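# Flip toast in pan with spatula, then set spatula down

## Task

Use the steel turner (spatula) to flip the toast slice so it rests flat in the frying pan with its browned side up. A fall or tip-over from higher than about a finger's width may count as a drop. Then put the turner on the table, away from the pan and toast and not on the hot plate. The hand and arm must never contact the toast or the pan, including its handle, or the task fails at once. The pan and hot plate are loose, and the pan must finish level and centred on the hot plate. At the end the hand must not hold the turner at all, even lightly, nor bear much of its weight: release it and move the hand away.

## Robot and tools

ROBOT. One arm carrying a right five-finger hand. The only camera is cam_wrist (504x504), mounted on the wrist. A reference image of the hand is available through show_instructions.

FRAMES. The scene frame has its origin on the table top under the arm's base; +z is up, and +y is to the left when facing along +x. The base may sit slightly tilted. The hand point is fixed to the palm, 0.05 m in front of it, where the index pad and thumb tip meet in a pinch. Its axes: +z runs along the straightened fingers, +y points out of the palm, +x runs across the palm toward the little finger (away from the thumb). Straight fingertips lie 0.06 to 0.07 m past the point along +z. Across the palm the hand extends 0.08 m on the little-finger side; on the thumb side 0.02 m if the thumb is turned in front of the palm, otherwise up to 0.09 m. A wrist bracket on the little-finger side sticks out 0.03 m beyond the point along +y and 0.11 m across the palm, and can collide. Rotating the hand, especially about x or y, shifts the point slightly.

THE ROW. Every motion is one row of 14 numbers, each in [-1, 1], for the single arm: dx, dy, dz, rx, ry, rz, little, ring, middle, index, thumb_bend, thumb_turn, force_limit, speed. The first six are an offset, not a pose, given in the hand point's own axes. They are counted from the hand point pose in the most recent result that showed it; before any such result in the scene, or for a second call inside one reply, they count from where the robot is as the action begins. Scale: 1.0 equals 0.6 m of travel or 180 degrees. rx, ry, rz form a single rotation vector. All rows of one action share the same reference; they do not add up. An all-zero offset drives the hand back to that reference, so it is not a pause.
Finger values are targets: +1 straight/open, -1 curled into the palm. thumb_bend +1 straight, -1 fully bent. thumb_turn +1 beside the palm, -1 in front of it facing the fingers. A pinch is roughly index -0.22, thumb_bend -0.75, thumb_turn -0.57. force_limit maps -1..+1 linearly to about 0..10 N at the fingertip (0..15 N for both thumb motors) and only stops closing motion. speed maps -1..+1 to near zero..full; full speed crosses a finger's range in 0.6 s. Use speed -0.9 or lower for a gentle grip. With the thumb turned fully in front, the whole hand can wrap objects 0.035 to 0.08 m across. A motor starts only when its target changes by 0.01 or more, then locks at target or force limit; resending the same numbers keeps a grip, and a target more open than hand_measured loosens it.

TOOLS.
execute_actions {actions, pictures}: actions holds at most one item. An empty list just reports the state. {"rows": [...], "steps": n} plays up to 15 rows over up to 15 steps of 1/30 s (default 15), repeating the last row. {"steps": n} alone waits up to 300 steps counted from the previous result, so thinking time is included. A refused call sends nothing.
move {target, speed, stop_force}: target is one 14-number row as above. The hand point follows a straight path toward it lasting 0.5 to 10 s (cut off at 10 s). speed is in m/s, 0.002 to 0.5, default 0.25; rotation is capped at twice that in rad/s. The path ignores obstacles, and the real hand lags and can overshoot the speed near full reach. stop_force (13 to 80 N, optional, not allowed in the first 0.2 s) ends the path when the wrist sensor sees that much extra push against the direction of travel; the hand then backs up two steps and holds. It is measured along the line to the target in the starting hand axes, so it is unreliable on turning moves, and it misses contacts above the wrist. Omit it when lifting off something you press on. Finger settings in the row are sent at the start.
wait {seconds 0..10}: lets time pass with nothing new sent.
zoom_image {camera "cam_wrist", region [x0,y0,x1,y1]}: enlarges part of the latest image; pixel coordinates from top-left, at most 504x504.
show_instructions {}: shows the reference pages.
finished_scene {scene}: ends the given scene (1 or 2) irreversibly and reports success.

MOTION LIMITS. Each control step, the commanded pose is clipped to within 100 mm and 16 degrees of the measured one; commands trail by about 0.17 s. Far targets may not be reached in one action, and afterwards the arm only carries on to the last clipped pose, so read the new pose and send the remainder. If position and orientation cannot both be reached, position wins. The elbow never fully straightens.

READING RESULTS. The state line gives end_effector_position (m) and end_effector_quat_wxyz plus velocities in the scene frame; printed position is less accurate at long reach. "Hand target" is the pose now being driven toward. "pose unreachable" and HELD mark steps where the clearance check (which treats the base mount as arm) altered or blocked your row. The move line reports the ending: done, off_target, moving, held, fault, or contact (stop_force fired; takes precedence); limits=paced means clipping, limits=held means some steps blocked, after which motion can jump fast. hand_measured, hand_stopped_by (moving, target, force, stalled, fault) and hand_load_n list six values in motor order; loads near zero mean the grip is gone. Wrist force/torque are in hand axes, with up to about 5.5 N offset, 3.4 N noise, saturation near 100 N. Joint torque readings are noisy and offset.

AVOID. Any hand or arm contact with toast or pan. Dropping or tipping the toast from height. Shoving the pan off centre or tilting it. Knocking anything off the table. Fast or deep presses: the arm is stiff, and joint torque over its limit (wrist joints 50.2 N m) or any outside force reaching 150 N freezes the arm for 10 s. Holding loads for long heats motors; a warning appears at 70 °C and brakes lock at 85 °C. Loose objects may occasionally get nudged. The simulation keeps running while you compose replies. Finish with the turner released on the table and the hand withdrawn.

Each tool is called after ">>>" as name(argument=value, ...) on one line, values as JSON.

Reference images:

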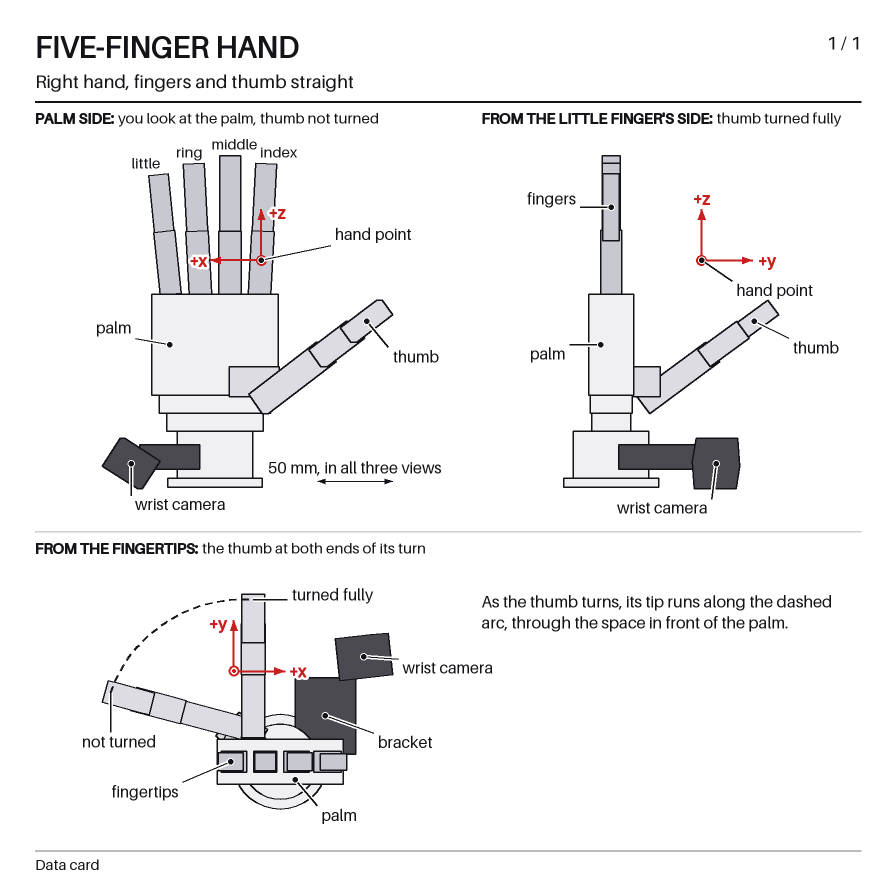

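## Session

I'll start by looking at the current state.

>>> execute_actions(actions=[])

Scene clock: 0.00 s of 6003.00 s.
end_effector_position=(+1.1448, +0.3414, +0.1420) hand_measured=(+1.000, +1.000, +1.000, +1.000, +1.000, +1.000) hand_load_n=(+0.0, +0.0, +0.0, +0.0, +0.0, +0.0) hand_stopped_by=(target, target, target, target, target, target) hand_force_limit=0.00 hand_speed=-0.80 end_effector_quat_wxyz=(+0.591, +0.715, +0.322, +0.190) end_effector_velocity=(+0.000, +0.000, -0.000) end_effector_angular_velocity=(+0.001, -0.000, +0.001)
Joint positions: [ 0.352 -0.086  0.114  0.571  2.702  0.449]
Joint velocities: [-0.    -0.     0.    -0.001 -0.002  0.   ]
Joint torques (N m, as the arm reports them, + toward a larger angle): no reading
Wrist force (N, on the end effector, along its own x y z axes, offset not removed): no reading
Wrist torque (N m, same axes, about the end effector's origin, offset not removed): no reading
Hand target: +1.145, +0.341, +0.142; +0.591, +0.715, +0.322, +0.190

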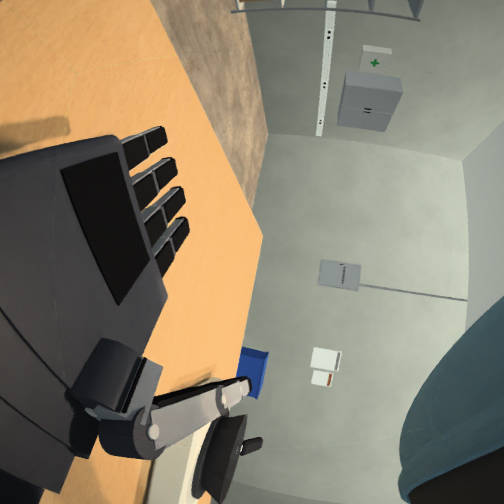

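>>> move(target=[-0.2917, 0.4327, -0.2178, 0.426, 0, 0, 1, 1, 1, 1, 1, 1, 0, 0], speed=0.2)

Scene clock: 27.00 s of 6003.00 s.
end_effector_position=(+0.9926, +0.2916, +0.4412) hand_measured=(+1.000, +1.000, +1.000, +1.000, +1.000, +1.000) hand_load_n=(+0.0, +0.0, +0.0, +0.0, +0.0, +0.0) hand_stopped_by=(target, target, target, target, target, target) hand_force_limit=0.00 hand_speed=0.00 end_effector_quat_wxyz=(+0.051, +0.901, +0.416, +0.115) end_effector_velocity=(-0.000, +0.000, -0.000) end_effector_angular_velocity=(+0.025, +0.005, -0.005)
Joint positions: [ 0.171 -0.468  0.035  1.754  1.6    0.888]
Joint velocities: [-0.006 -0.001 -0.     0.003 -0.025  0.006]
Joint torques (N m, as the arm reports them, + toward a larger angle): [ -14.09 -123.54  -39.23    5.34   -2.47    2.02]
Wrist force (N, on the end effector, along its own x y z axes, offset not removed): [1.7 3.1 3.8]
Wrist torque (N m, same axes, about the end effector's origin, offset not removed): [0.21 -0.18 -0.09]
Hand target: +0.993, +0.292, +0.441; +0.049, +0.901, +0.415, +0.115
Off the commanded pose: 0.002 m, 20 deg; orientation clipped at the last step of the last action.
elbow stopped short: the move would have taken joint 3 (elbow) straighter than the controller allows; a more bent joint 3 avoids this.
After step 90, 20.00 s passed at rest.
move: off_target; limits=paced

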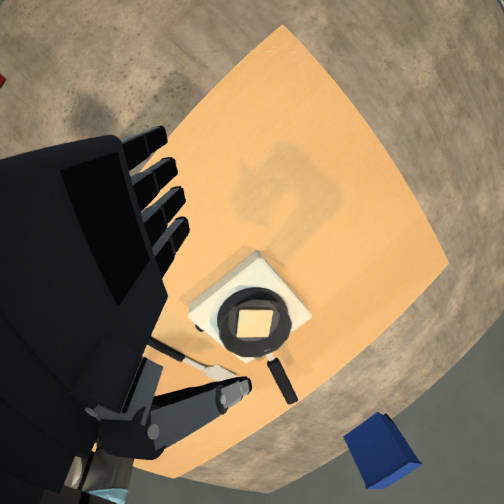

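>>> move(target=[-0.462, -0.179, -0.1288, 0.0766, -0.0295, -0.2232, 1, 1, 1, 1, 1, 1, 0, 0], speed=0.2)

Scene clock: 47.20 s of 6003.00 s.
end_effector_position=(+0.7206, +0.1502, +0.4508) hand_measured=(+1.000, +1.000, +1.000, +1.000, +1.000, +1.000) hand_load_n=(+0.0, +0.0, +0.0, +0.0, +0.0, +0.0) hand_stopped_by=(target, target, target, target, target, target) hand_force_limit=0.00 hand_speed=0.00 end_effector_quat_wxyz=(-0.000, +0.708, +0.706, -0.000) end_effector_velocity=(-0.002, -0.001, -0.000) end_effector_angular_velocity=(-0.001, -0.002, +0.008)
Joint positions: [-0.015 -1.216  1.331  1.457  1.558 -0.001]
Joint velocities: [-0.001 -0.005  0.007 -0.004  0.001 -0.009]
Joint torques (N m, as the arm reports them, + toward a larger angle): [-13.78 -79.79 -32.51   2.24   2.28  -2.21]
Wrist force (N, on the end effector, along its own x y z axes, offset not removed): [0.8 2.9 1.5]
Wrist torque (N m, same axes, about the end effector's origin, offset not removed): [0.30 -0.12 -0.08]
Hand target: +0.720, +0.150, +0.451; -0.000, +0.708, +0.707, -0.000
Off the commanded pose: 0.001 m, 0 deg.
After step 90, 14.73 s passed at rest.
move: done

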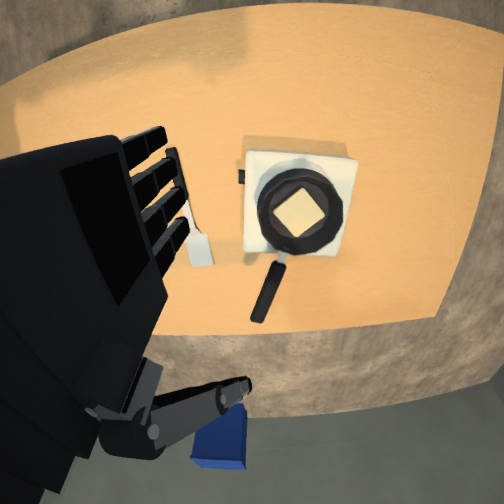

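>>> zoom_image(camera="cam_wrist", region=[130, 110, 390, 340])

Region (130, 110, 390, 340) of cam_wrist's 504x504 image, scaled by 1.938, with more detail than that image has; it fills the top 446 rows of this view, and the rest is white.

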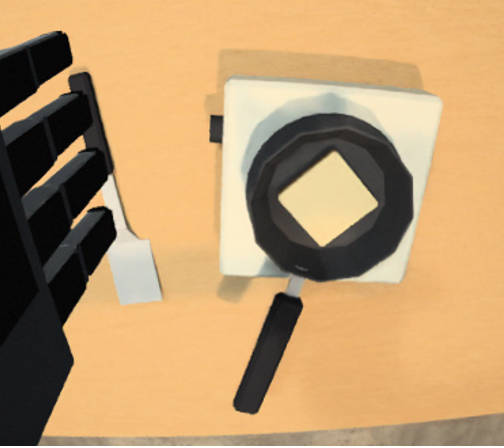

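>>> move(target=[-0.2503, 0.199, 0.0847, 0, 0.183, 0, 1, 1, 1, 1, 1, 1, 0, 0], speed=0.2)

Scene clock: 67.33 s of 6003.00 s.
end_effector_position=(+0.8396, -0.0001, +0.4003) hand_measured=(+1.000, +1.000, +1.000, +1.000, +1.000, +1.000) hand_load_n=(+0.0, +0.0, +0.0, +0.0, +0.0, +0.0) hand_stopped_by=(target, target, target, target, target, target) hand_force_limit=0.00 hand_speed=0.00 end_effector_quat_wxyz=(-0.199, +0.679, +0.677, +0.200) end_effector_velocity=(+0.001, -0.002, -0.000) end_effector_angular_velocity=(+0.007, +0.001, +0.002)
Joint positions: [-0.396 -1.007  1.215  1.606  1.032 -0.448]
Joint velocities: [-0.004  0.005 -0.004  0.008 -0.005 -0.009]
Joint torques (N m, as the arm reports them, + toward a larger angle): [-15.49 -71.62 -47.52   5.74  -3.25  -1.9 ]
Wrist force (N, on the end effector, along its own x y z axes, offset not removed): [3.6 1.9 1.7]
Wrist torque (N m, same axes, about the end effector's origin, offset not removed): [0.16 -0.45 0.02]
Hand target: +0.840, -0.000, +0.400; -0.200, +0.679, +0.677, +0.200
Off the commanded pose: 0.000 m, 0 deg.
After step 90, 15.13 s passed at rest.
move: done

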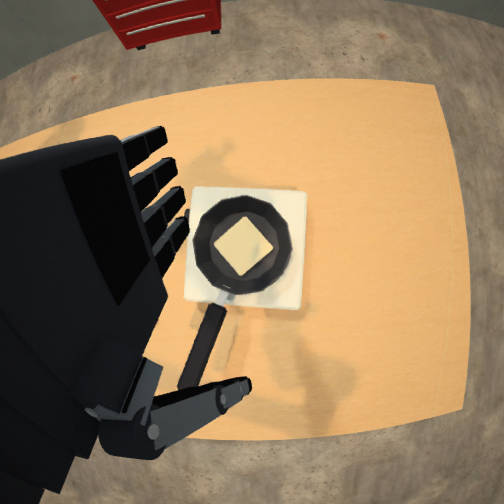

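>>> move(target=[-0.109, 0, 0.1678, 0, 0, 0, 1, 1, 1, 1, 1, 1, 0, 0], speed=0.15)

>>> zoom_image(camera="cam_wrist", region=[126, 126, 378, 378])

Scene clock: 72.17 s of 6003.00 s.
end_effector_position=(+0.8394, -0.0006, +0.2805) hand_measured=(+1.000, +1.000, +1.000, +1.000, +1.000, +1.000) hand_load_n=(+0.0, +0.0, +0.0, +0.0, +0.0, +0.0) hand_stopped_by=(target, target, target, target, target, target) hand_force_limit=0.00 hand_speed=0.00 end_effector_quat_wxyz=(-0.199, +0.679, +0.677, +0.200) end_effector_velocity=(-0.000, -0.000, -0.002) end_effector_angular_velocity=(-0.001, -0.000, +0.000)
Joint positions: [-0.394 -0.948  1.337  1.423  1.032 -0.447]
Joint velocities: [ 0.     0.001  0.002 -0.004  0.001  0.   ]
Joint torques (N m, as the arm reports them, + toward a larger angle): [  9.12 -69.87 -29.14   2.25  -3.3    1.92]
Wrist force (N, on the end effector, along its own x y z axes, offset not removed): [-0.5 4.0 -0.8]
Wrist torque (N m, same axes, about the end effector's origin, offset not removed): [0.66 0.08 -0.01]
Hand target: +0.839, -0.001, +0.280; -0.199, +0.679, +0.677, +0.200
Off the commanded pose: 0.000 m, 0 deg.
After step 90, 0.47 s passed at rest.
move: done

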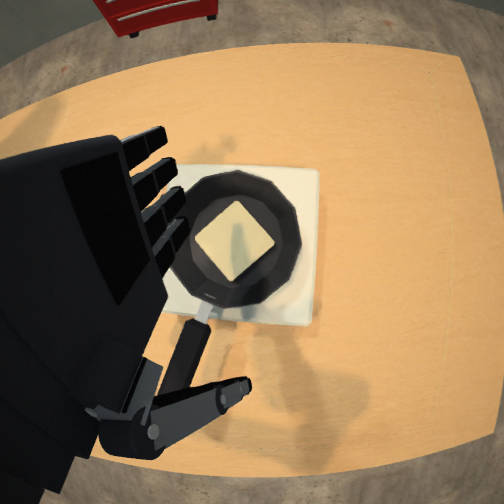

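Region (126, 126, 378, 378) of cam_wrist's 504x504 image, scaled by 2.000, with more detail than that image has.

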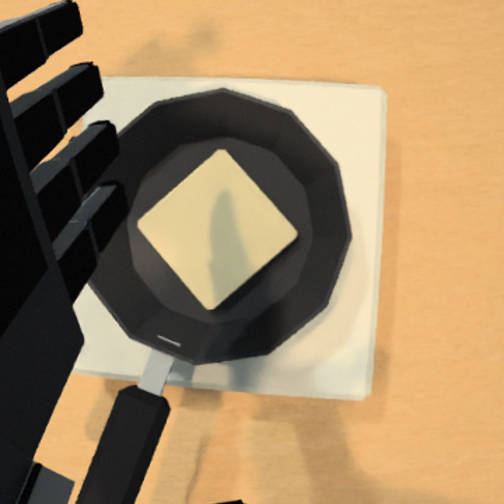

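>>> move(target=[0, -0.3333, 0, 0, 0, 0, 1, 1, 1, 1, 1, 1, 0, 0], speed=0.2)

>>> zoom_image(camera="cam_wrist", region=[170, 100, 470, 400])

Scene clock: 84.87 s of 6003.00 s.
end_effector_position=(+0.6398, -0.0003, +0.2807) hand_measured=(+1.000, +1.000, +1.000, +1.000, +1.000, +1.000) hand_load_n=(+0.0, +0.0, +0.0, +0.0, +0.0, +0.0) hand_stopped_by=(target, target, target, target, target, target) hand_force_limit=0.00 hand_speed=0.00 end_effector_quat_wxyz=(-0.199, +0.679, +0.677, +0.200) end_effector_velocity=(-0.003, -0.001, +0.000) end_effector_angular_velocity=(-0.000, -0.001, -0.001)
Joint positions: [-0.523 -1.24   1.807  1.317  1.068 -0.589]
Joint velocities: [-0.003 -0.004  0.006 -0.001  0.001 -0.003]
Joint torques (N m, as the arm reports them, + toward a larger angle): [-13.18 -70.4  -25.52   2.16   1.33  -2.14]
Wrist force (N, on the end effector, along its own x y z axes, offset not removed): [1.9 4.4 -1.9]
Wrist torque (N m, same axes, about the end effector's origin, offset not removed): [0.76 -0.19 -0.04]
Hand target: +0.639, -0.000, +0.281; -0.199, +0.679, +0.677, +0.200
Off the commanded pose: 0.000 m, 0 deg.
After step 90, 8.07 s passed at rest.
move: done

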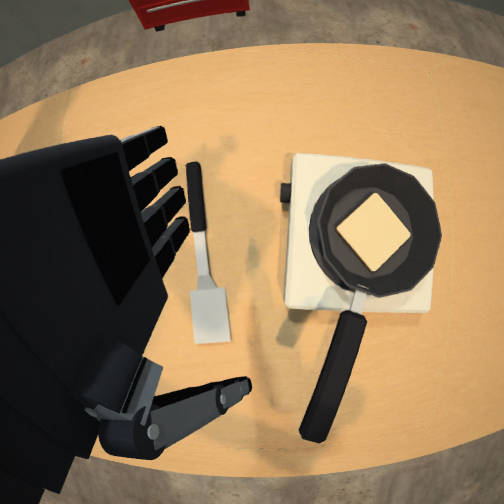

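Region (170, 100, 470, 400) of cam_wrist's 504x504 image, scaled by 1.680, with more detail than that image has.

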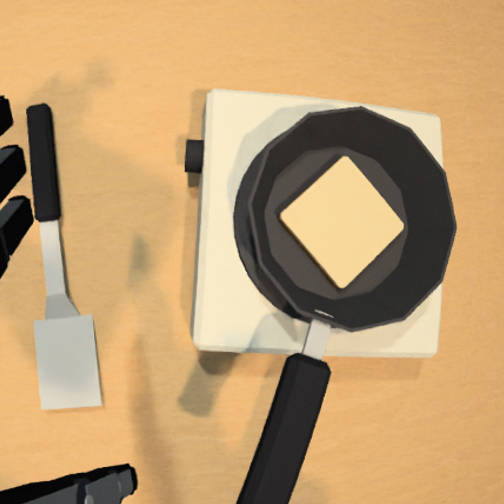

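>>> move(target=[0.292, -0.366, 0.4695, -0.003, -0.369, -0.177, 1, 1, 1, 1, 1, 1, 0, 0], speed=0.2)

Scene clock: 194.60 s of 6003.00 s.
end_effector_position=(+0.4203, +0.3000, +0.1389) hand_measured=(+1.000, +1.000, +1.000, +1.000, +1.000, +1.000) hand_load_n=(+0.0, +0.0, +0.0, +0.0, +0.0, +0.0) hand_stopped_by=(target, target, target, target, target, target) hand_force_limit=0.00 hand_speed=0.00 end_effector_quat_wxyz=(+0.260, +0.477, +0.826, -0.151) end_effector_velocity=(-0.001, +0.002, -0.001) end_effector_angular_velocity=(-0.008, -0.002, -0.000)
Joint positions: [ 0.62  -1.185  2.067  0.76   2.166  0.133]
Joint velocities: [ 0.009  0.007 -0.003  0.006  0.007  0.011]
Joint torques (N m, as the arm reports them, + toward a larger angle): [ 10.98 -41.67 -33.3    6.06   3.51   2.02]
Wrist force (N, on the end effector, along its own x y z axes, offset not removed): [0.4 5.2 -2.2]
Wrist torque (N m, same axes, about the end effector's origin, offset not removed): [0.92 0.07 -0.08]
Hand target: +0.420, +0.300, +0.139; +0.260, +0.477, +0.826, -0.152
Off the commanded pose: 0.001 m, 0 deg.
After step 90, 102.97 s passed at rest.
move: done

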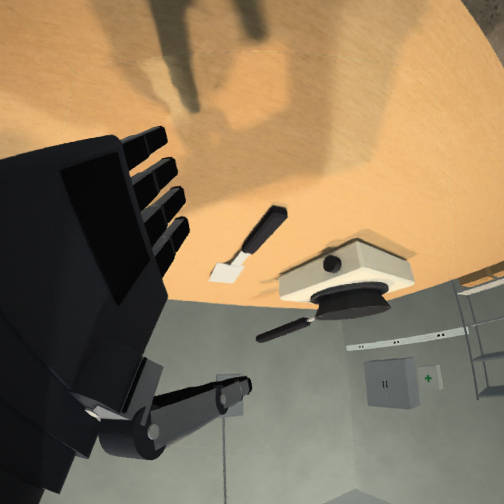

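>>> zoom_image(camera="cam_wrist", region=[190, 180, 430, 360])

Region (190, 180, 430, 360) of cam_wrist's 504x504 image, scaled by 2.100, with more detail than that image has; it fills the top 378 rows of this view, and the rest is white.

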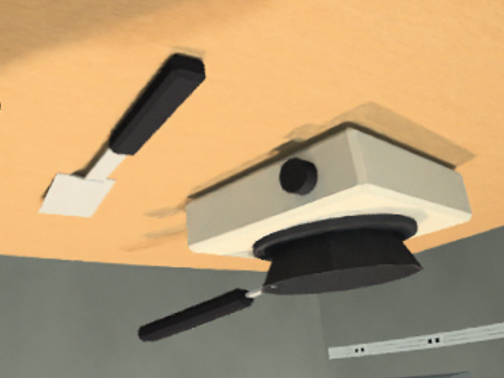

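>>> move(target=[-0.161, 0.1752, 0.1775, -0.1776, 0.1363, -0.5627, 1, -1, -1, -1, 1, 1, 0, 0], speed=0.25)

Scene clock: 318.97 s of 6003.00 s.
end_effector_position=(+0.5816, +0.2309, +0.1073) hand_measured=(+1.000, -1.000, -1.000, -1.000, +1.000, +1.000) hand_load_n=(+0.0, +0.0, +0.0, +0.0, +0.0, +0.0) hand_stopped_by=(target, target, target, target, target, target) hand_force_limit=0.00 hand_speed=0.00 end_effector_quat_wxyz=(-0.000, -0.381, +0.925, -0.001) end_effector_velocity=(+0.001, -0.001, +0.000) end_effector_angular_velocity=(+0.001, +0.008, +0.011)
Joint positions: [-0.032 -1.082  1.798  0.856  1.56  -2.372]
Joint velocities: [-0.002  0.005 -0.006  0.009 -0.    -0.013]
Joint torques (N m, as the arm reports them, + toward a larger angle): [-12.76 -50.82 -38.37   5.83  -2.42  -2.26]
Wrist force (N, on the end effector, along its own x y z axes, offset not removed): [1.5 4.0 -0.9]
Wrist torque (N m, same axes, about the end effector's origin, offset not removed): [0.74 -0.32 -0.12]
Hand target: +0.582, +0.231, +0.107; -0.001, -0.382, +0.924, -0.001
Off the commanded pose: 0.000 m, 0 deg.
After step 90, 117.00 s passed at rest.
move: done

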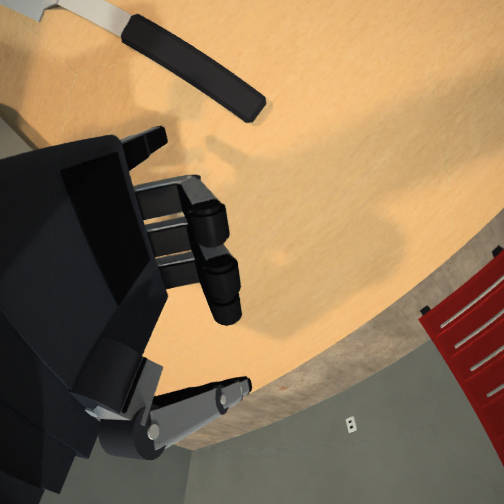

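>>> move(target=[0, 0, 0.055, 0, 0, 0, 1, -1, -1, -1, 1, 1, 0, 0], speed=0.05)

Scene clock: 322.80 s of 6003.00 s.
end_effector_position=(+0.5816, +0.2308, +0.0747) hand_measured=(+1.000, -1.000, -1.000, -1.000, +1.000, +1.000) hand_load_n=(+0.0, +0.0, +0.0, +0.0, +0.0, +0.0) hand_stopped_by=(target, target, target, target, target, target) hand_force_limit=0.00 hand_speed=0.00 end_effector_quat_wxyz=(-0.000, -0.381, +0.925, -0.001) end_effector_velocity=(-0.000, +0.000, -0.003) end_effector_angular_velocity=(+0.001, +0.002, -0.000)
Joint positions: [-0.031 -1.045  1.812  0.804  1.56  -2.372]
Joint velocities: [-0.     0.003  0.001 -0.003 -0.001  0.   ]
Joint torques (N m, as the arm reports them, + toward a larger angle): [  9.03 -53.22 -20.51   1.77   2.14   1.99]
Wrist force (N, on the end effector, along its own x y z axes, offset not removed): [-0.5 4.6 -2.5]
Wrist torque (N m, same axes, about the end effector's origin, offset not removed): [0.84 0.16 -0.03]
Hand target: +0.582, +0.231, +0.074; -0.000, -0.381, +0.925, -0.001
Off the commanded pose: 0.000 m, 0 deg.
move: done

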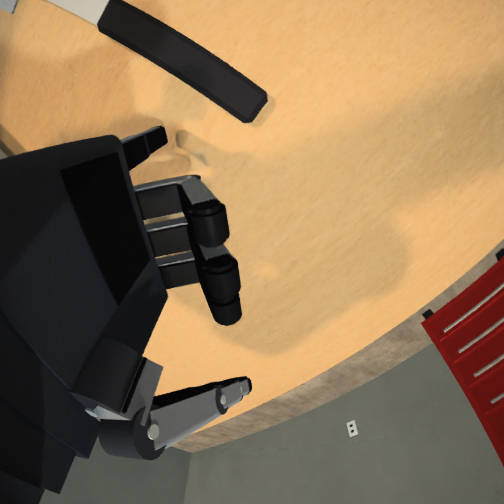

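>>> move(target=[0, 0, 0.0133, 0, 0, 0, 1, -1, -1, -1, 1, 1, 0, 0], speed=0.01, stop_force=13)

Scene clock: 330.03 s of 6003.00 s.
end_effector_position=(+0.5816, +0.2307, +0.0669) hand_measured=(+1.000, -1.000, -1.000, -1.000, +1.000, +1.000) hand_load_n=(+0.0, +0.0, +0.0, +0.0, +0.0, +0.0) hand_stopped_by=(target, target, target, target, target, target) hand_force_limit=0.00 hand_speed=0.00 end_effector_quat_wxyz=(-0.000, -0.381, +0.925, -0.001) end_effector_velocity=(+0.000, +0.000, -0.002) end_effector_angular_velocity=(+0.000, -0.001, +0.000)
Joint positions: [-0.031 -1.036  1.815  0.792  1.56  -2.372]
Joint velocities: [-0.     0.003  0.001 -0.005 -0.    -0.   ]
Joint torques (N m, as the arm reports them, + toward a larger angle): [ 10.11 -56.02 -19.49   2.59  -0.77   1.99]
Wrist force (N, on the end effector, along its own x y z axes, offset not removed): [-0.5 4.5 1.0]
Wrist torque (N m, same axes, about the end effector's origin, offset not removed): [0.76 0.16 -0.24]
Hand target: +0.582, +0.231, +0.067; -0.000, -0.381, +0.925, -0.001
Off the commanded pose: 0.000 m, 0 deg.
After step 90, 3.23 s passed at rest.
move: done

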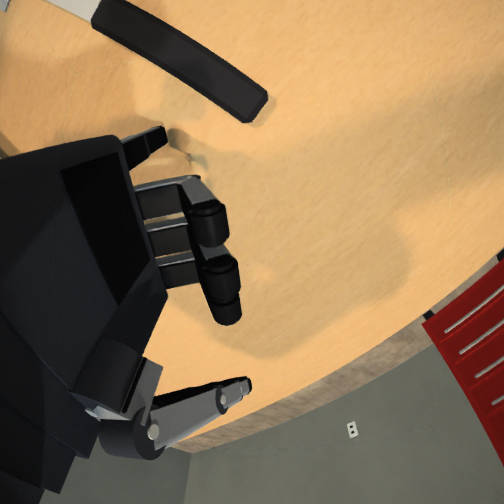

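>>> move(target=[0.1414, 0.106, 0, 0, 0, 0, 1, -1, -1, -1, 1, 1, 0, 0], speed=0.04)

Scene clock: 338.07 s of 6003.00 s.
end_effector_position=(+0.4769, +0.2160, +0.0671) hand_measured=(+1.000, -1.000, -1.000, -1.000, +1.000, +1.000) hand_load_n=(+0.0, +0.0, +0.0, +0.0, +0.0, +0.0) hand_stopped_by=(target, target, target, target, target, target) hand_force_limit=0.00 hand_speed=0.00 end_effector_quat_wxyz=(-0.000, -0.381, +0.925, -0.001) end_effector_velocity=(-0.003, -0.001, -0.000) end_effector_angular_velocity=(-0.001, +0.001, -0.001)
Joint positions: [-0.065 -1.166  2.038  0.7    1.56  -2.406]
Joint velocities: [-0.002 -0.003  0.005 -0.001  0.001 -0.001]
Joint torques (N m, as the arm reports them, + toward a larger angle): [-12.   -69.99 -16.49   1.97   1.55  -1.84]
Wrist force (N, on the end effector, along its own x y z axes, offset not removed): [0.3 3.6 -1.8]
Wrist torque (N m, same axes, about the end effector's origin, offset not removed): [0.79 0.04 -0.12]
Hand target: +0.477, +0.216, +0.067; -0.000, -0.381, +0.925, -0.001
Off the commanded pose: 0.000 m, 0 deg.
After step 90, 1.97 s passed at rest.
move: done

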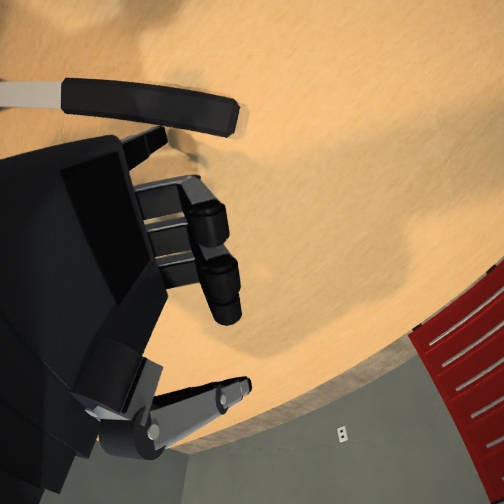

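>>> move(target=[0.14, -0.03, 0, 0, 0, 0, 1, -1, -1, -1, 1, 1, 0, 0], speed=0.04)

Scene clock: 343.53 s of 6003.00 s.
end_effector_position=(+0.4302, +0.1441, +0.0673) hand_measured=(+1.000, -1.000, -1.000, -1.000, +1.000, +1.000) hand_load_n=(-0.5, +0.0, +0.0, +0.0, +0.0, +0.0) hand_stopped_by=(target, target, target, target, target, target) hand_force_limit=0.00 hand_speed=0.00 end_effector_quat_wxyz=(-0.000, -0.381, +0.925, -0.001) end_effector_velocity=(-0.001, -0.002, +0.000) end_effector_angular_velocity=(+0.001, -0.000, +0.000)
Joint positions: [-0.235 -1.243  2.165  0.651  1.561 -2.576]
Joint velocities: [-0.005 -0.002  0.003 -0.001 -0.001 -0.006]
Joint torques (N m, as the arm reports them, + toward a larger angle): [-13.36 -59.91 -14.62   2.03   0.06  -2.28]
Wrist force (N, on the end effector, along its own x y z axes, offset not removed): [3.2 4.4 -1.6]
Wrist torque (N m, same axes, about the end effector's origin, offset not removed): [0.78 -0.63 0.18]
Hand target: +0.430, +0.144, +0.067; -0.000, -0.381, +0.925, -0.001
Off the commanded pose: 0.000 m, 0 deg.
move: done

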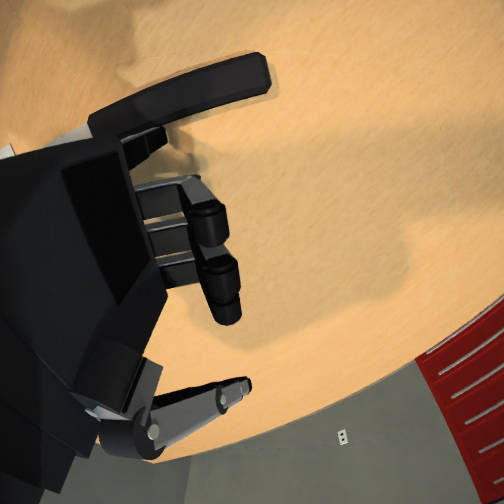

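>>> move(target=[0.075, 0.03, 0, 0, 0, 0, 1, -1, -1, -1, 1, 1, 0, 0], speed=0.04)

Scene clock: 352.07 s of 6003.00 s.
end_effector_position=(+0.3859, +0.1251, +0.0674) hand_measured=(+1.000, -1.000, -1.000, -1.000, +1.000, +1.000) hand_load_n=(+0.0, +0.0, +0.0, +0.0, +0.0, +0.0) hand_stopped_by=(target, target, target, target, target, target) hand_force_limit=0.00 hand_speed=0.00 end_effector_quat_wxyz=(-0.000, -0.381, +0.925, -0.001) end_effector_velocity=(-0.002, -0.001, -0.000) end_effector_angular_velocity=(+0.001, +0.000, -0.000)
Joint positions: [-0.309 -1.304  2.259  0.619  1.561 -2.65 ]
Joint velocities: [-0.005 -0.002  0.005 -0.002 -0.001 -0.005]
Joint torques (N m, as the arm reports them, + toward a larger angle): [-11.74 -55.21 -13.41   2.43   0.32  -1.42]
Wrist force (N, on the end effector, along its own x y z axes, offset not removed): [0.1 6.4 -1.7]
Wrist torque (N m, same axes, about the end effector's origin, offset not removed): [1.13 -0.01 -0.03]
Hand target: +0.386, +0.125, +0.067; -0.000, -0.381, +0.925, -0.001
Off the commanded pose: 0.000 m, 0 deg.
After step 90, 3.93 s passed at rest.
move: done

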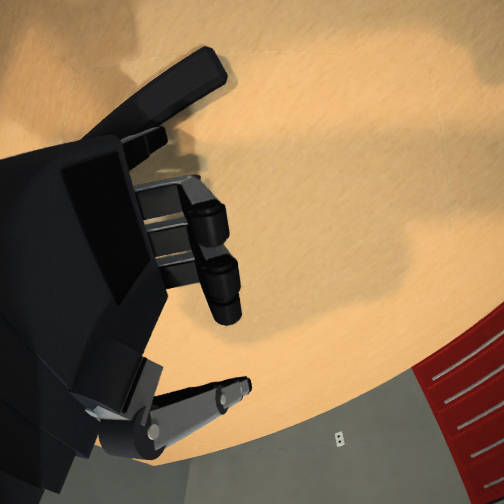

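>>> move(target=[-0.0118, 0.0118, -0.0833, 0, 0, 0, 1, -1, -1, -1, 1, 1, 0, 0], speed=0.1)

Scene clock: 366.00 s of 6003.00 s.
end_effector_position=(+0.3860, +0.1354, +0.1171) hand_measured=(+1.000, -1.000, -1.000, -1.000, +1.000, +1.000) hand_load_n=(+0.0, +0.0, +0.0, +0.0, +0.0, +0.0) hand_stopped_by=(target, target, target, target, target, target) hand_force_limit=0.00 hand_speed=0.00 end_effector_quat_wxyz=(-0.000, -0.381, +0.925, -0.001) end_effector_velocity=(+0.000, -0.000, +0.002) end_effector_angular_velocity=(-0.002, -0.000, -0.000)
Joint positions: [-0.285 -1.383  2.229  0.728  1.561 -2.626]
Joint velocities: [ 0.001 -0.004 -0.002  0.005  0.002  0.001]
Joint torques (N m, as the arm reports them, + toward a larger angle): [ 10.44 -51.5  -33.42   5.9    2.35   1.87]
Wrist force (N, on the end effector, along its own x y z axes, offset not removed): [2.6 1.4 3.0]
Wrist torque (N m, same axes, about the end effector's origin, offset not removed): [-0.11 -0.59 0.03]
Hand target: +0.386, +0.135, +0.117; -0.000, -0.381, +0.925, -0.001
Off the commanded pose: 0.000 m, 0 deg.
After step 90, 9.90 s passed at rest.
move: done

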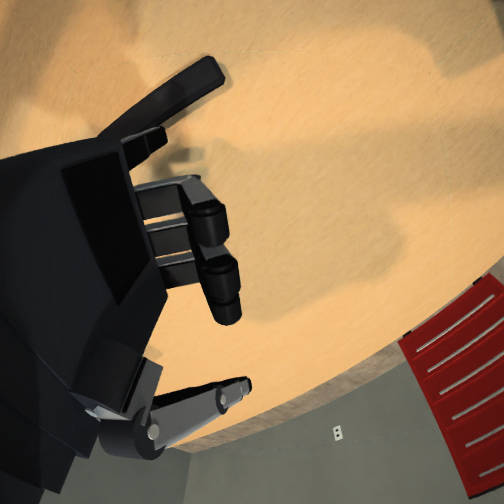

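>>> move(target=[0.0958, -0.2938, -0.2382, -0.0719, 0.1739, 0.243, 1, 1, 1, 1, 1, 1, 0, 0], speed=0.25)

Scene clock: 372.60 s of 6003.00 s.
end_effector_position=(+0.4696, -0.0295, +0.2601) hand_measured=(+1.000, +1.000, +1.000, +1.000, +1.000, +1.000) hand_load_n=(+0.0, +0.0, +0.0, +0.0, +0.0, +0.0) hand_stopped_by=(target, target, target, target, target, target) hand_force_limit=0.00 hand_speed=0.00 end_effector_quat_wxyz=(-0.284, +0.002, +0.959, -0.001) end_effector_velocity=(+0.001, -0.002, +0.001) end_effector_angular_velocity=(-0.003, +0.006, -0.008)
Joint positions: [-0.468 -1.207  1.853  1.456  1.805 -1.963]
Joint velocities: [-0.002  0.003 -0.003  0.007  0.001  0.008]
Joint torques (N m, as the arm reports them, + toward a larger angle): [-13.51 -46.5  -40.77   6.75   2.49   1.92]
Wrist force (N, on the end effector, along its own x y z axes, offset not removed): [3.2 4.4 -2.5]
Wrist torque (N m, same axes, about the end effector's origin, offset not removed): [0.86 -0.36 0.06]
Hand target: +0.470, -0.030, +0.260; -0.284, +0.003, +0.959, -0.001
Off the commanded pose: 0.001 m, 0 deg.
After step 90, 1.10 s passed at rest.
move: done

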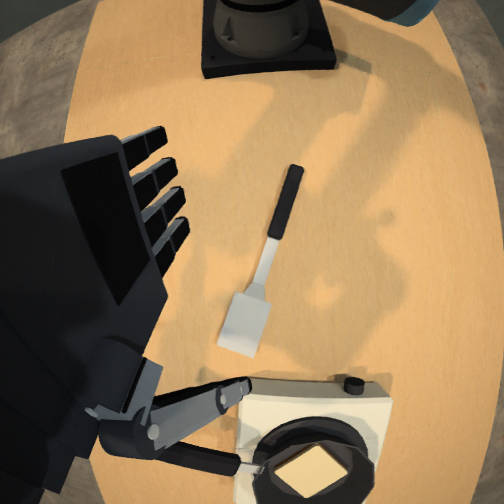

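>>> zoom_image(camera="cam_wrist", region=[170, 140, 400, 370])

Region (170, 140, 400, 370) of cam_wrist's 504x504 image, scaled by 2.191, with more detail than that image has.

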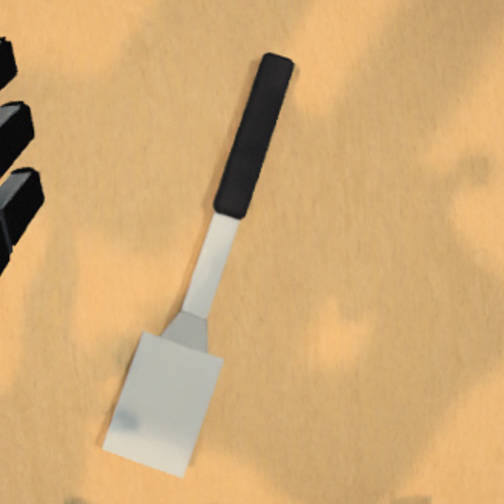

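>>> execute_actions(actions=[{"rows": [[0, 0, 0, 0, 0, 0, 1, 1, 1, -0.22, -0.75, -0.57, 0, 0.5]], "steps": 15}])

Scene clock: 387.87 s of 6003.00 s.
end_effector_position=(+0.4696, -0.0295, +0.2601) hand_measured=(+1.000, +1.000, +1.000, +0.008, +0.374, +0.150) hand_load_n=(+0.0, +0.0, +0.0, +0.0, +0.0, -0.5) hand_stopped_by=(target, target, target, moving, moving, moving) hand_force_limit=0.00 hand_speed=0.50 end_effector_quat_wxyz=(-0.284, +0.002, +0.959, -0.002) end_effector_velocity=(-0.000, -0.001, -0.000) end_effector_angular_velocity=(-0.001, +0.002, +0.000)
Joint positions: [-0.468 -1.207  1.853  1.456  1.805 -1.963]
Joint velocities: [-0.     0.     0.     0.001  0.002  0.   ]
Joint torques (N m, as the arm reports them, + toward a larger angle): [  9.97 -71.86 -22.99   2.5   -1.99  -1.88]
Wrist force (N, on the end effector, along its own x y z axes, offset not removed): [4.4 6.3 -1.2]
Wrist torque (N m, same axes, about the end effector's origin, offset not removed): [0.96 -0.65 0.30]
Hand target: +0.470, -0.029, +0.260; -0.284, +0.002, +0.959, -0.001
Off the commanded pose: 0.000 m, 0 deg.
Steps of this call (steps 1 to 90: nothing new was sent; then 11.77 s passed at rest; steps 91 to 105: all 15 steps of this action). Readings (end_effector_position | what the end effector reports):
91: (+0.4697, -0.0297, +0.2603) | hand_measured=(+1.000, +1.000, +1.000, +1.000, +1.000, +1.000) hand_load_n=(+0.0, +0.0, +0.0, +0.0, +0.0, +0.0) hand_stopped_by=(target, target, target, moving, moving, moving) hand_force_limit=0.00 hand_speed=0.50
92: (+0.4697, -0.0297, +0.2603) | hand_measured=(+1.000, +1.000, +1.000, +1.000, +1.000, +1.000) hand_load_n=(+0.0, +0.0, +0.0, +0.0, +0.0, +0.0) hand_stopped_by=(target, target, target, moving, moving, moving) hand_force_limit=0.00 hand_speed=0.50
94: (+0.4697, -0.0297, +0.2602) | hand_measured=(+1.000, +1.000, +1.000, +0.924, +0.952, +0.936) hand_load_n=(+0.0, +0.0, +0.0, -0.5, +0.0, -0.5) hand_stopped_by=(target, target, target, moving, moving, moving) hand_force_limit=0.00 hand_speed=0.50
98: (+0.4696, -0.0296, +0.2601) | hand_measured=(+1.000, +1.000, +1.000, +0.592, +0.742, +0.650) hand_load_n=(+0.0, +0.0, +0.0, -0.5, +0.0, -0.5) hand_stopped_by=(target, target, target, moving, moving, moving) hand_force_limit=0.00 hand_speed=0.50
105: the state above

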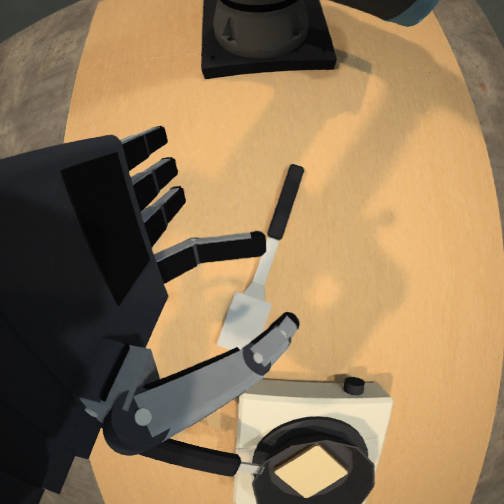

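>>> execute_actions(actions=[{"steps": 30}])

Scene clock: 389.17 s of 6003.00 s.
end_effector_position=(+0.4696, -0.0295, +0.2601) hand_measured=(+1.000, +1.000, +1.000, -0.220, -0.746, -0.570) hand_load_n=(+0.0, +0.0, +0.0, +1.5, +2.0, +0.0) hand_stopped_by=(target, target, target, target, target, target) hand_force_limit=0.00 hand_speed=0.50 end_effector_quat_wxyz=(-0.284, +0.002, +0.959, -0.001) end_effector_velocity=(-0.000, -0.000, -0.000) end_effector_angular_velocity=(-0.001, +0.000, +0.001)
Joint positions: [-0.468 -1.207  1.853  1.456  1.805 -1.963]
Joint velocities: [ 0.     0.     0.    -0.     0.001  0.   ]
Joint torques (N m, as the arm reports them, + toward a larger angle): [  9.03 -71.99 -23.46   2.53  -1.85  -1.81]
Wrist force (N, on the end effector, along its own x y z axes, offset not removed): [0.7 5.5 -3.2]
Wrist torque (N m, same axes, about the end effector's origin, offset not removed): [0.93 0.06 0.04]
Hand target: +0.470, -0.029, +0.260; -0.284, +0.002, +0.959, -0.001
Off the commanded pose: 0.000 m, 0 deg.
Steps of this call (steps 1 to 39: nothing new was sent). Readings (end_effector_position | what the end effector reports):
1: (+0.4696, -0.0295, +0.2601) | hand_measured=(+1.000, +1.000, +1.000, -0.076, +0.320, +0.078) hand_load_n=(+0.0, +0.0, +0.0, +0.0, +0.0, -0.5) hand_stopped_by=(target, target, target, moving, moving, moving) hand_force_limit=0.00 hand_speed=0.50
2: (+0.4696, -0.0295, +0.2601) | hand_measured=(+1.000, +1.000, +1.000, -0.158, +0.268, +0.008) hand_load_n=(+0.0, +0.0, +0.0, +0.0, +0.0, -0.5) hand_stopped_by=(target, target, target, moving, moving, moving) hand_force_limit=0.00 hand_speed=0.50
4: (+0.4696, -0.0295, +0.2601) | hand_measured=(+1.000, +1.000, +1.000, -0.220, +0.162, -0.136) hand_load_n=(+0.0, +0.0, +0.0, +0.0, +0.0, -0.5) hand_stopped_by=(target, target, target, moving, moving, moving) hand_force_limit=0.00 hand_speed=0.50
8: (+0.4696, -0.0295, +0.2601) | hand_measured=(+1.000, +1.000, +1.000, -0.220, -0.048, -0.422) hand_load_n=(+0.0, +0.0, +0.0, +0.0, +0.0, -0.5) hand_stopped_by=(target, target, target, target, moving, moving) hand_force_limit=0.00 hand_speed=0.50
39: the state above

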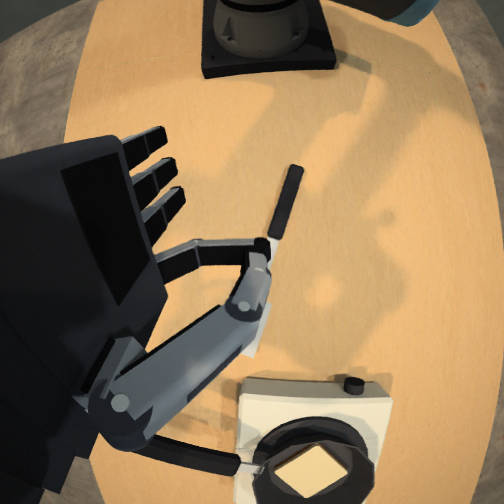

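>>> move(target=[-0.0683, 0.0665, 0.2938, 0.3259, -0.0853, 0.2123, 1, 1, 0.35, 0.35, -0.25, -0.85, 0, 0.5], speed=0.2)

Scene clock: 465.57 s of 6003.00 s.
end_effector_position=(+0.4074, +0.0099, +0.0900) hand_measured=(+1.000, +1.000, +0.350, +0.350, -0.250, -0.850) hand_load_n=(+0.0, +0.0, +0.0, +0.0, +0.0, +0.0) hand_stopped_by=(target, target, target, target, target, target) hand_force_limit=0.00 hand_speed=0.50 end_effector_quat_wxyz=(-0.110, +0.165, +0.813, -0.548) end_effector_velocity=(-0.000, +0.001, -0.002) end_effector_angular_velocity=(-0.014, -0.004, -0.004)
Joint positions: [ 0.098 -0.914  2.142  1.206  2.507 -0.608]
Joint velocities: [0.005 0.011 0.    0.01  0.002 0.029]
Joint torques (N m, as the arm reports them, + toward a larger angle): [ 10.47 -50.33  -3.11   5.73   3.26   2.05]
Wrist force (N, on the end effector, along its own x y z axes, offset not removed): [1.4 1.7 -1.9]
Wrist torque (N m, same axes, about the end effector's origin, offset not removed): [0.32 -0.11 0.03]
Hand target: +0.407, +0.010, +0.090; -0.110, +0.165, +0.812, -0.549
Off the commanded pose: 0.001 m, 0 deg.
After step 90, 69.73 s passed at rest.
move: done

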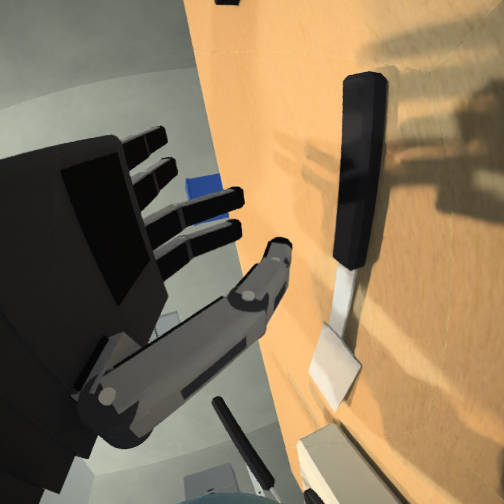

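>>> move(target=[0, 0.0695, 0.0281, 0, 0, 0, 1, 1, 0.35, 0.35, -0.25, -0.85, 0, 0.5], speed=0.05)

Scene clock: 469.53 s of 6003.00 s.
end_effector_position=(+0.4073, +0.0098, +0.0453) hand_measured=(+1.000, +1.000, +0.350, +0.350, -0.250, -0.850) hand_load_n=(+0.0, +0.0, +0.0, +0.0, +0.0, +0.0) hand_stopped_by=(target, target, target, target, target, target) hand_force_limit=0.00 hand_speed=0.50 end_effector_quat_wxyz=(-0.110, +0.165, +0.813, -0.548) end_effector_velocity=(+0.000, -0.000, -0.003) end_effector_angular_velocity=(+0.001, -0.002, -0.001)
Joint positions: [ 0.099 -0.831  2.13   1.136  2.506 -0.606]
Joint velocities: [-0.001  0.004 -0.001 -0.005 -0.001 -0.   ]
Joint torques (N m, as the arm reports them, + toward a larger angle): [  8.05 -52.   -16.86   1.28  -1.14  -1.86]
Wrist force (N, on the end effector, along its own x y z axes, offset not removed): [-2.0 0.2 -0.2]
Wrist torque (N m, same axes, about the end effector's origin, offset not removed): [-0.13 0.11 -0.20]
Hand target: +0.407, +0.010, +0.045; -0.110, +0.165, +0.813, -0.548
Off the commanded pose: 0.000 m, 0 deg.
move: done

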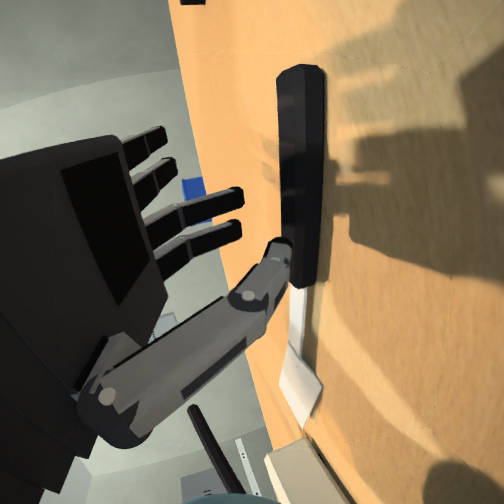

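>>> move(target=[0, 0.02, 0.0081, 0, 0, 0, 1, 1, 0.35, 0.35, -0.25, -0.85, 0, 0.5], speed=0.02)

Scene clock: 479.40 s of 6003.00 s.
end_effector_position=(+0.4073, +0.0098, +0.0327) hand_measured=(+1.000, +1.000, +0.350, +0.350, -0.250, -0.850) hand_load_n=(+0.0, +0.0, +0.0, +0.0, +0.0, +0.0) hand_stopped_by=(target, target, target, target, target, target) hand_force_limit=0.00 hand_speed=0.50 end_effector_quat_wxyz=(-0.110, +0.165, +0.812, -0.548) end_effector_velocity=(-0.000, +0.000, -0.003) end_effector_angular_velocity=(-0.000, +0.001, +0.001)
Joint positions: [ 0.099 -0.808  2.126  1.118  2.506 -0.606]
Joint velocities: [ 0.001  0.005 -0.001 -0.004  0.     0.   ]
Joint torques (N m, as the arm reports them, + toward a larger angle): [  9.72 -55.46 -15.95   1.93  -1.28   2.  ]
Wrist force (N, on the end effector, along its own x y z axes, offset not removed): [0.9 2.7 0.5]
Wrist torque (N m, same axes, about the end effector's origin, offset not removed): [0.46 -0.30 -0.13]
Hand target: +0.407, +0.010, +0.032; -0.110, +0.165, +0.813, -0.548
Off the commanded pose: 0.000 m, 0 deg.
After step 90, 5.93 s passed at rest.
move: done

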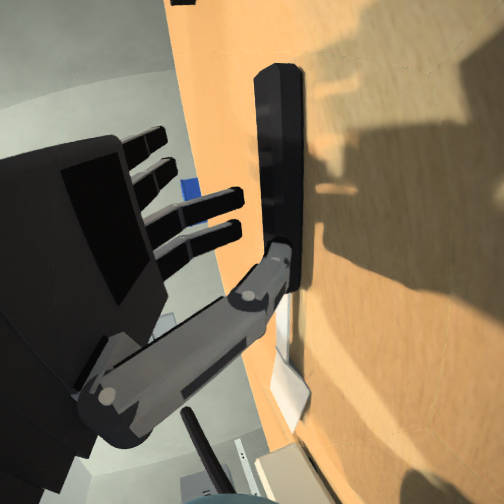

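>>> zoom_image(camera="cam_wrist", region=[190, 150, 370, 330])

Region (190, 150, 370, 330) of cam_wrist's 504x504 image, scaled by 2.800, with more detail than that image has.

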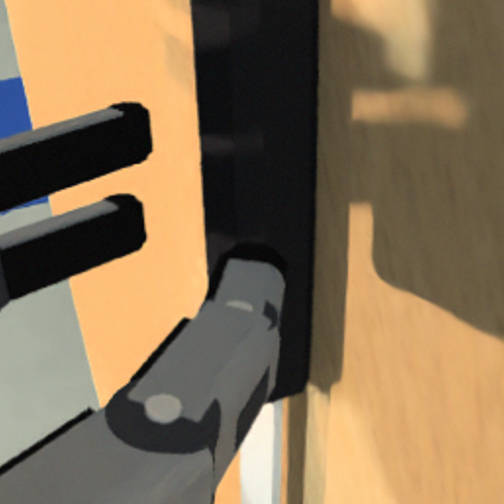

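>>> move(target=[0, 0.0124, 0.005, 0, 0, 0, 1, 1, 0.35, 0.35, -0.25, -0.85, 0, 0.5], speed=0.01)

>>> zoom_image(camera="cam_wrist", region=[190, 150, 370, 330])

Scene clock: 487.93 s of 6003.00 s.
end_effector_position=(+0.4073, +0.0098, +0.0249) hand_measured=(+1.000, +1.000, +0.350, +0.350, -0.250, -0.850) hand_load_n=(+0.0, +0.0, +0.0, +0.0, +0.0, +0.0) hand_stopped_by=(target, target, target, target, target, target) hand_force_limit=0.00 hand_speed=0.50 end_effector_quat_wxyz=(-0.110, +0.165, +0.812, -0.548) end_effector_velocity=(+0.000, -0.000, -0.002) end_effector_angular_velocity=(-0.001, +0.000, +0.001)
Joint positions: [ 0.099 -0.793  2.123  1.106  2.506 -0.606]
Joint velocities: [ 0.     0.004 -0.001 -0.003  0.001  0.   ]
Joint torques (N m, as the arm reports them, + toward a larger angle): [ 10.08 -53.39 -16.22   1.68  -1.19   1.96]
Wrist force (N, on the end effector, along its own x y z axes, offset not removed): [2.3 1.6 -1.0]
Wrist torque (N m, same axes, about the end effector's origin, offset not removed): [0.33 -0.40 0.02]
Hand target: +0.407, +0.010, +0.025; -0.110, +0.165, +0.812, -0.548
Off the commanded pose: 0.000 m, 0 deg.
After step 90, 4.53 s passed at rest.
move: done

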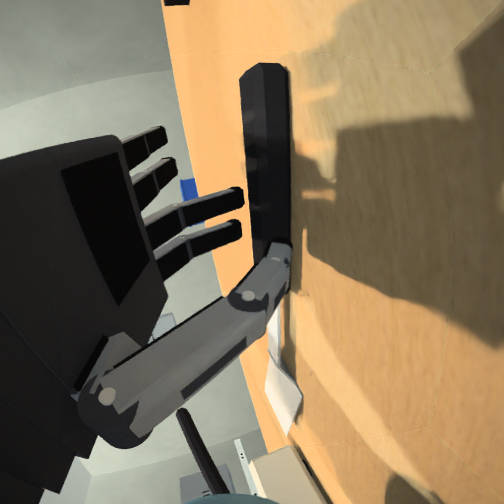

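Region (190, 150, 370, 330) of cam_wrist's 504x504 image, scaled by 2.800, with more detail than that image has.

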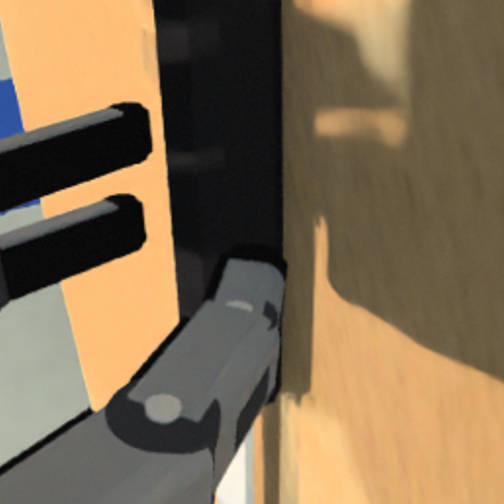

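>>> move(target=[0, 0.0062, 0.0025, 0, 0, 0, 1, 1, 0.35, 0.35, -0.25, -0.85, 0, 0.5], speed=0.005)

>>> zoom_image(camera="cam_wrist", region=[190, 150, 370, 330])

Scene clock: 493.20 s of 6003.00 s.
end_effector_position=(+0.4073, +0.0098, +0.0211) hand_measured=(+1.000, +1.000, +0.350, +0.350, -0.250, -0.850) hand_load_n=(+0.0, +0.0, +0.0, +0.0, +0.0, +0.0) hand_stopped_by=(target, target, target, target, target, target) hand_force_limit=0.00 hand_speed=0.50 end_effector_quat_wxyz=(-0.110, +0.165, +0.812, -0.548) end_effector_velocity=(-0.000, +0.000, -0.001) end_effector_angular_velocity=(+0.001, +0.002, -0.001)
Joint positions: [ 0.099 -0.786  2.121  1.101  2.505 -0.606]
Joint velocities: [ 0.001  0.003 -0.001 -0.    -0.001  0.   ]
Joint torques (N m, as the arm reports them, + toward a larger angle): [  9.96 -53.6  -15.58   1.84  -1.14   2.01]
Wrist force (N, on the end effector, along its own x y z axes, offset not removed): [3.4 3.9 -1.7]
Wrist torque (N m, same axes, about the end effector's origin, offset not removed): [0.66 -0.40 0.12]
Hand target: +0.407, +0.010, +0.021; -0.110, +0.165, +0.812, -0.548
Off the commanded pose: 0.000 m, 0 deg.
After step 90, 1.30 s passed at rest.
move: done

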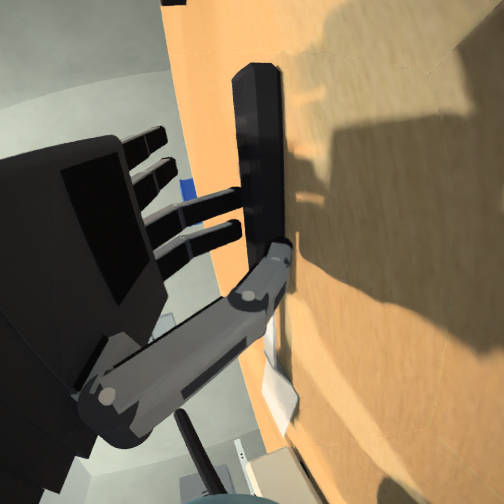

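Region (190, 150, 370, 330) of cam_wrist's 504x504 image, scaled by 2.800, with more detail than that image has.

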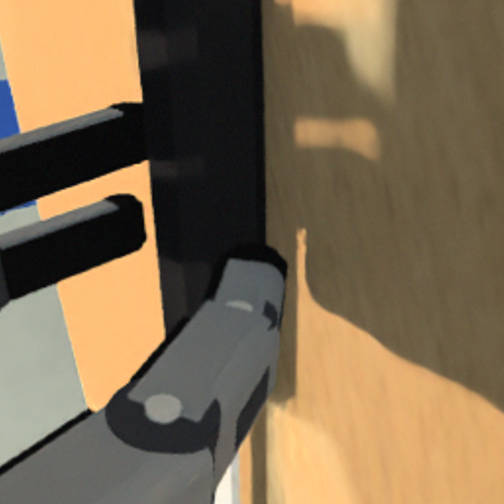

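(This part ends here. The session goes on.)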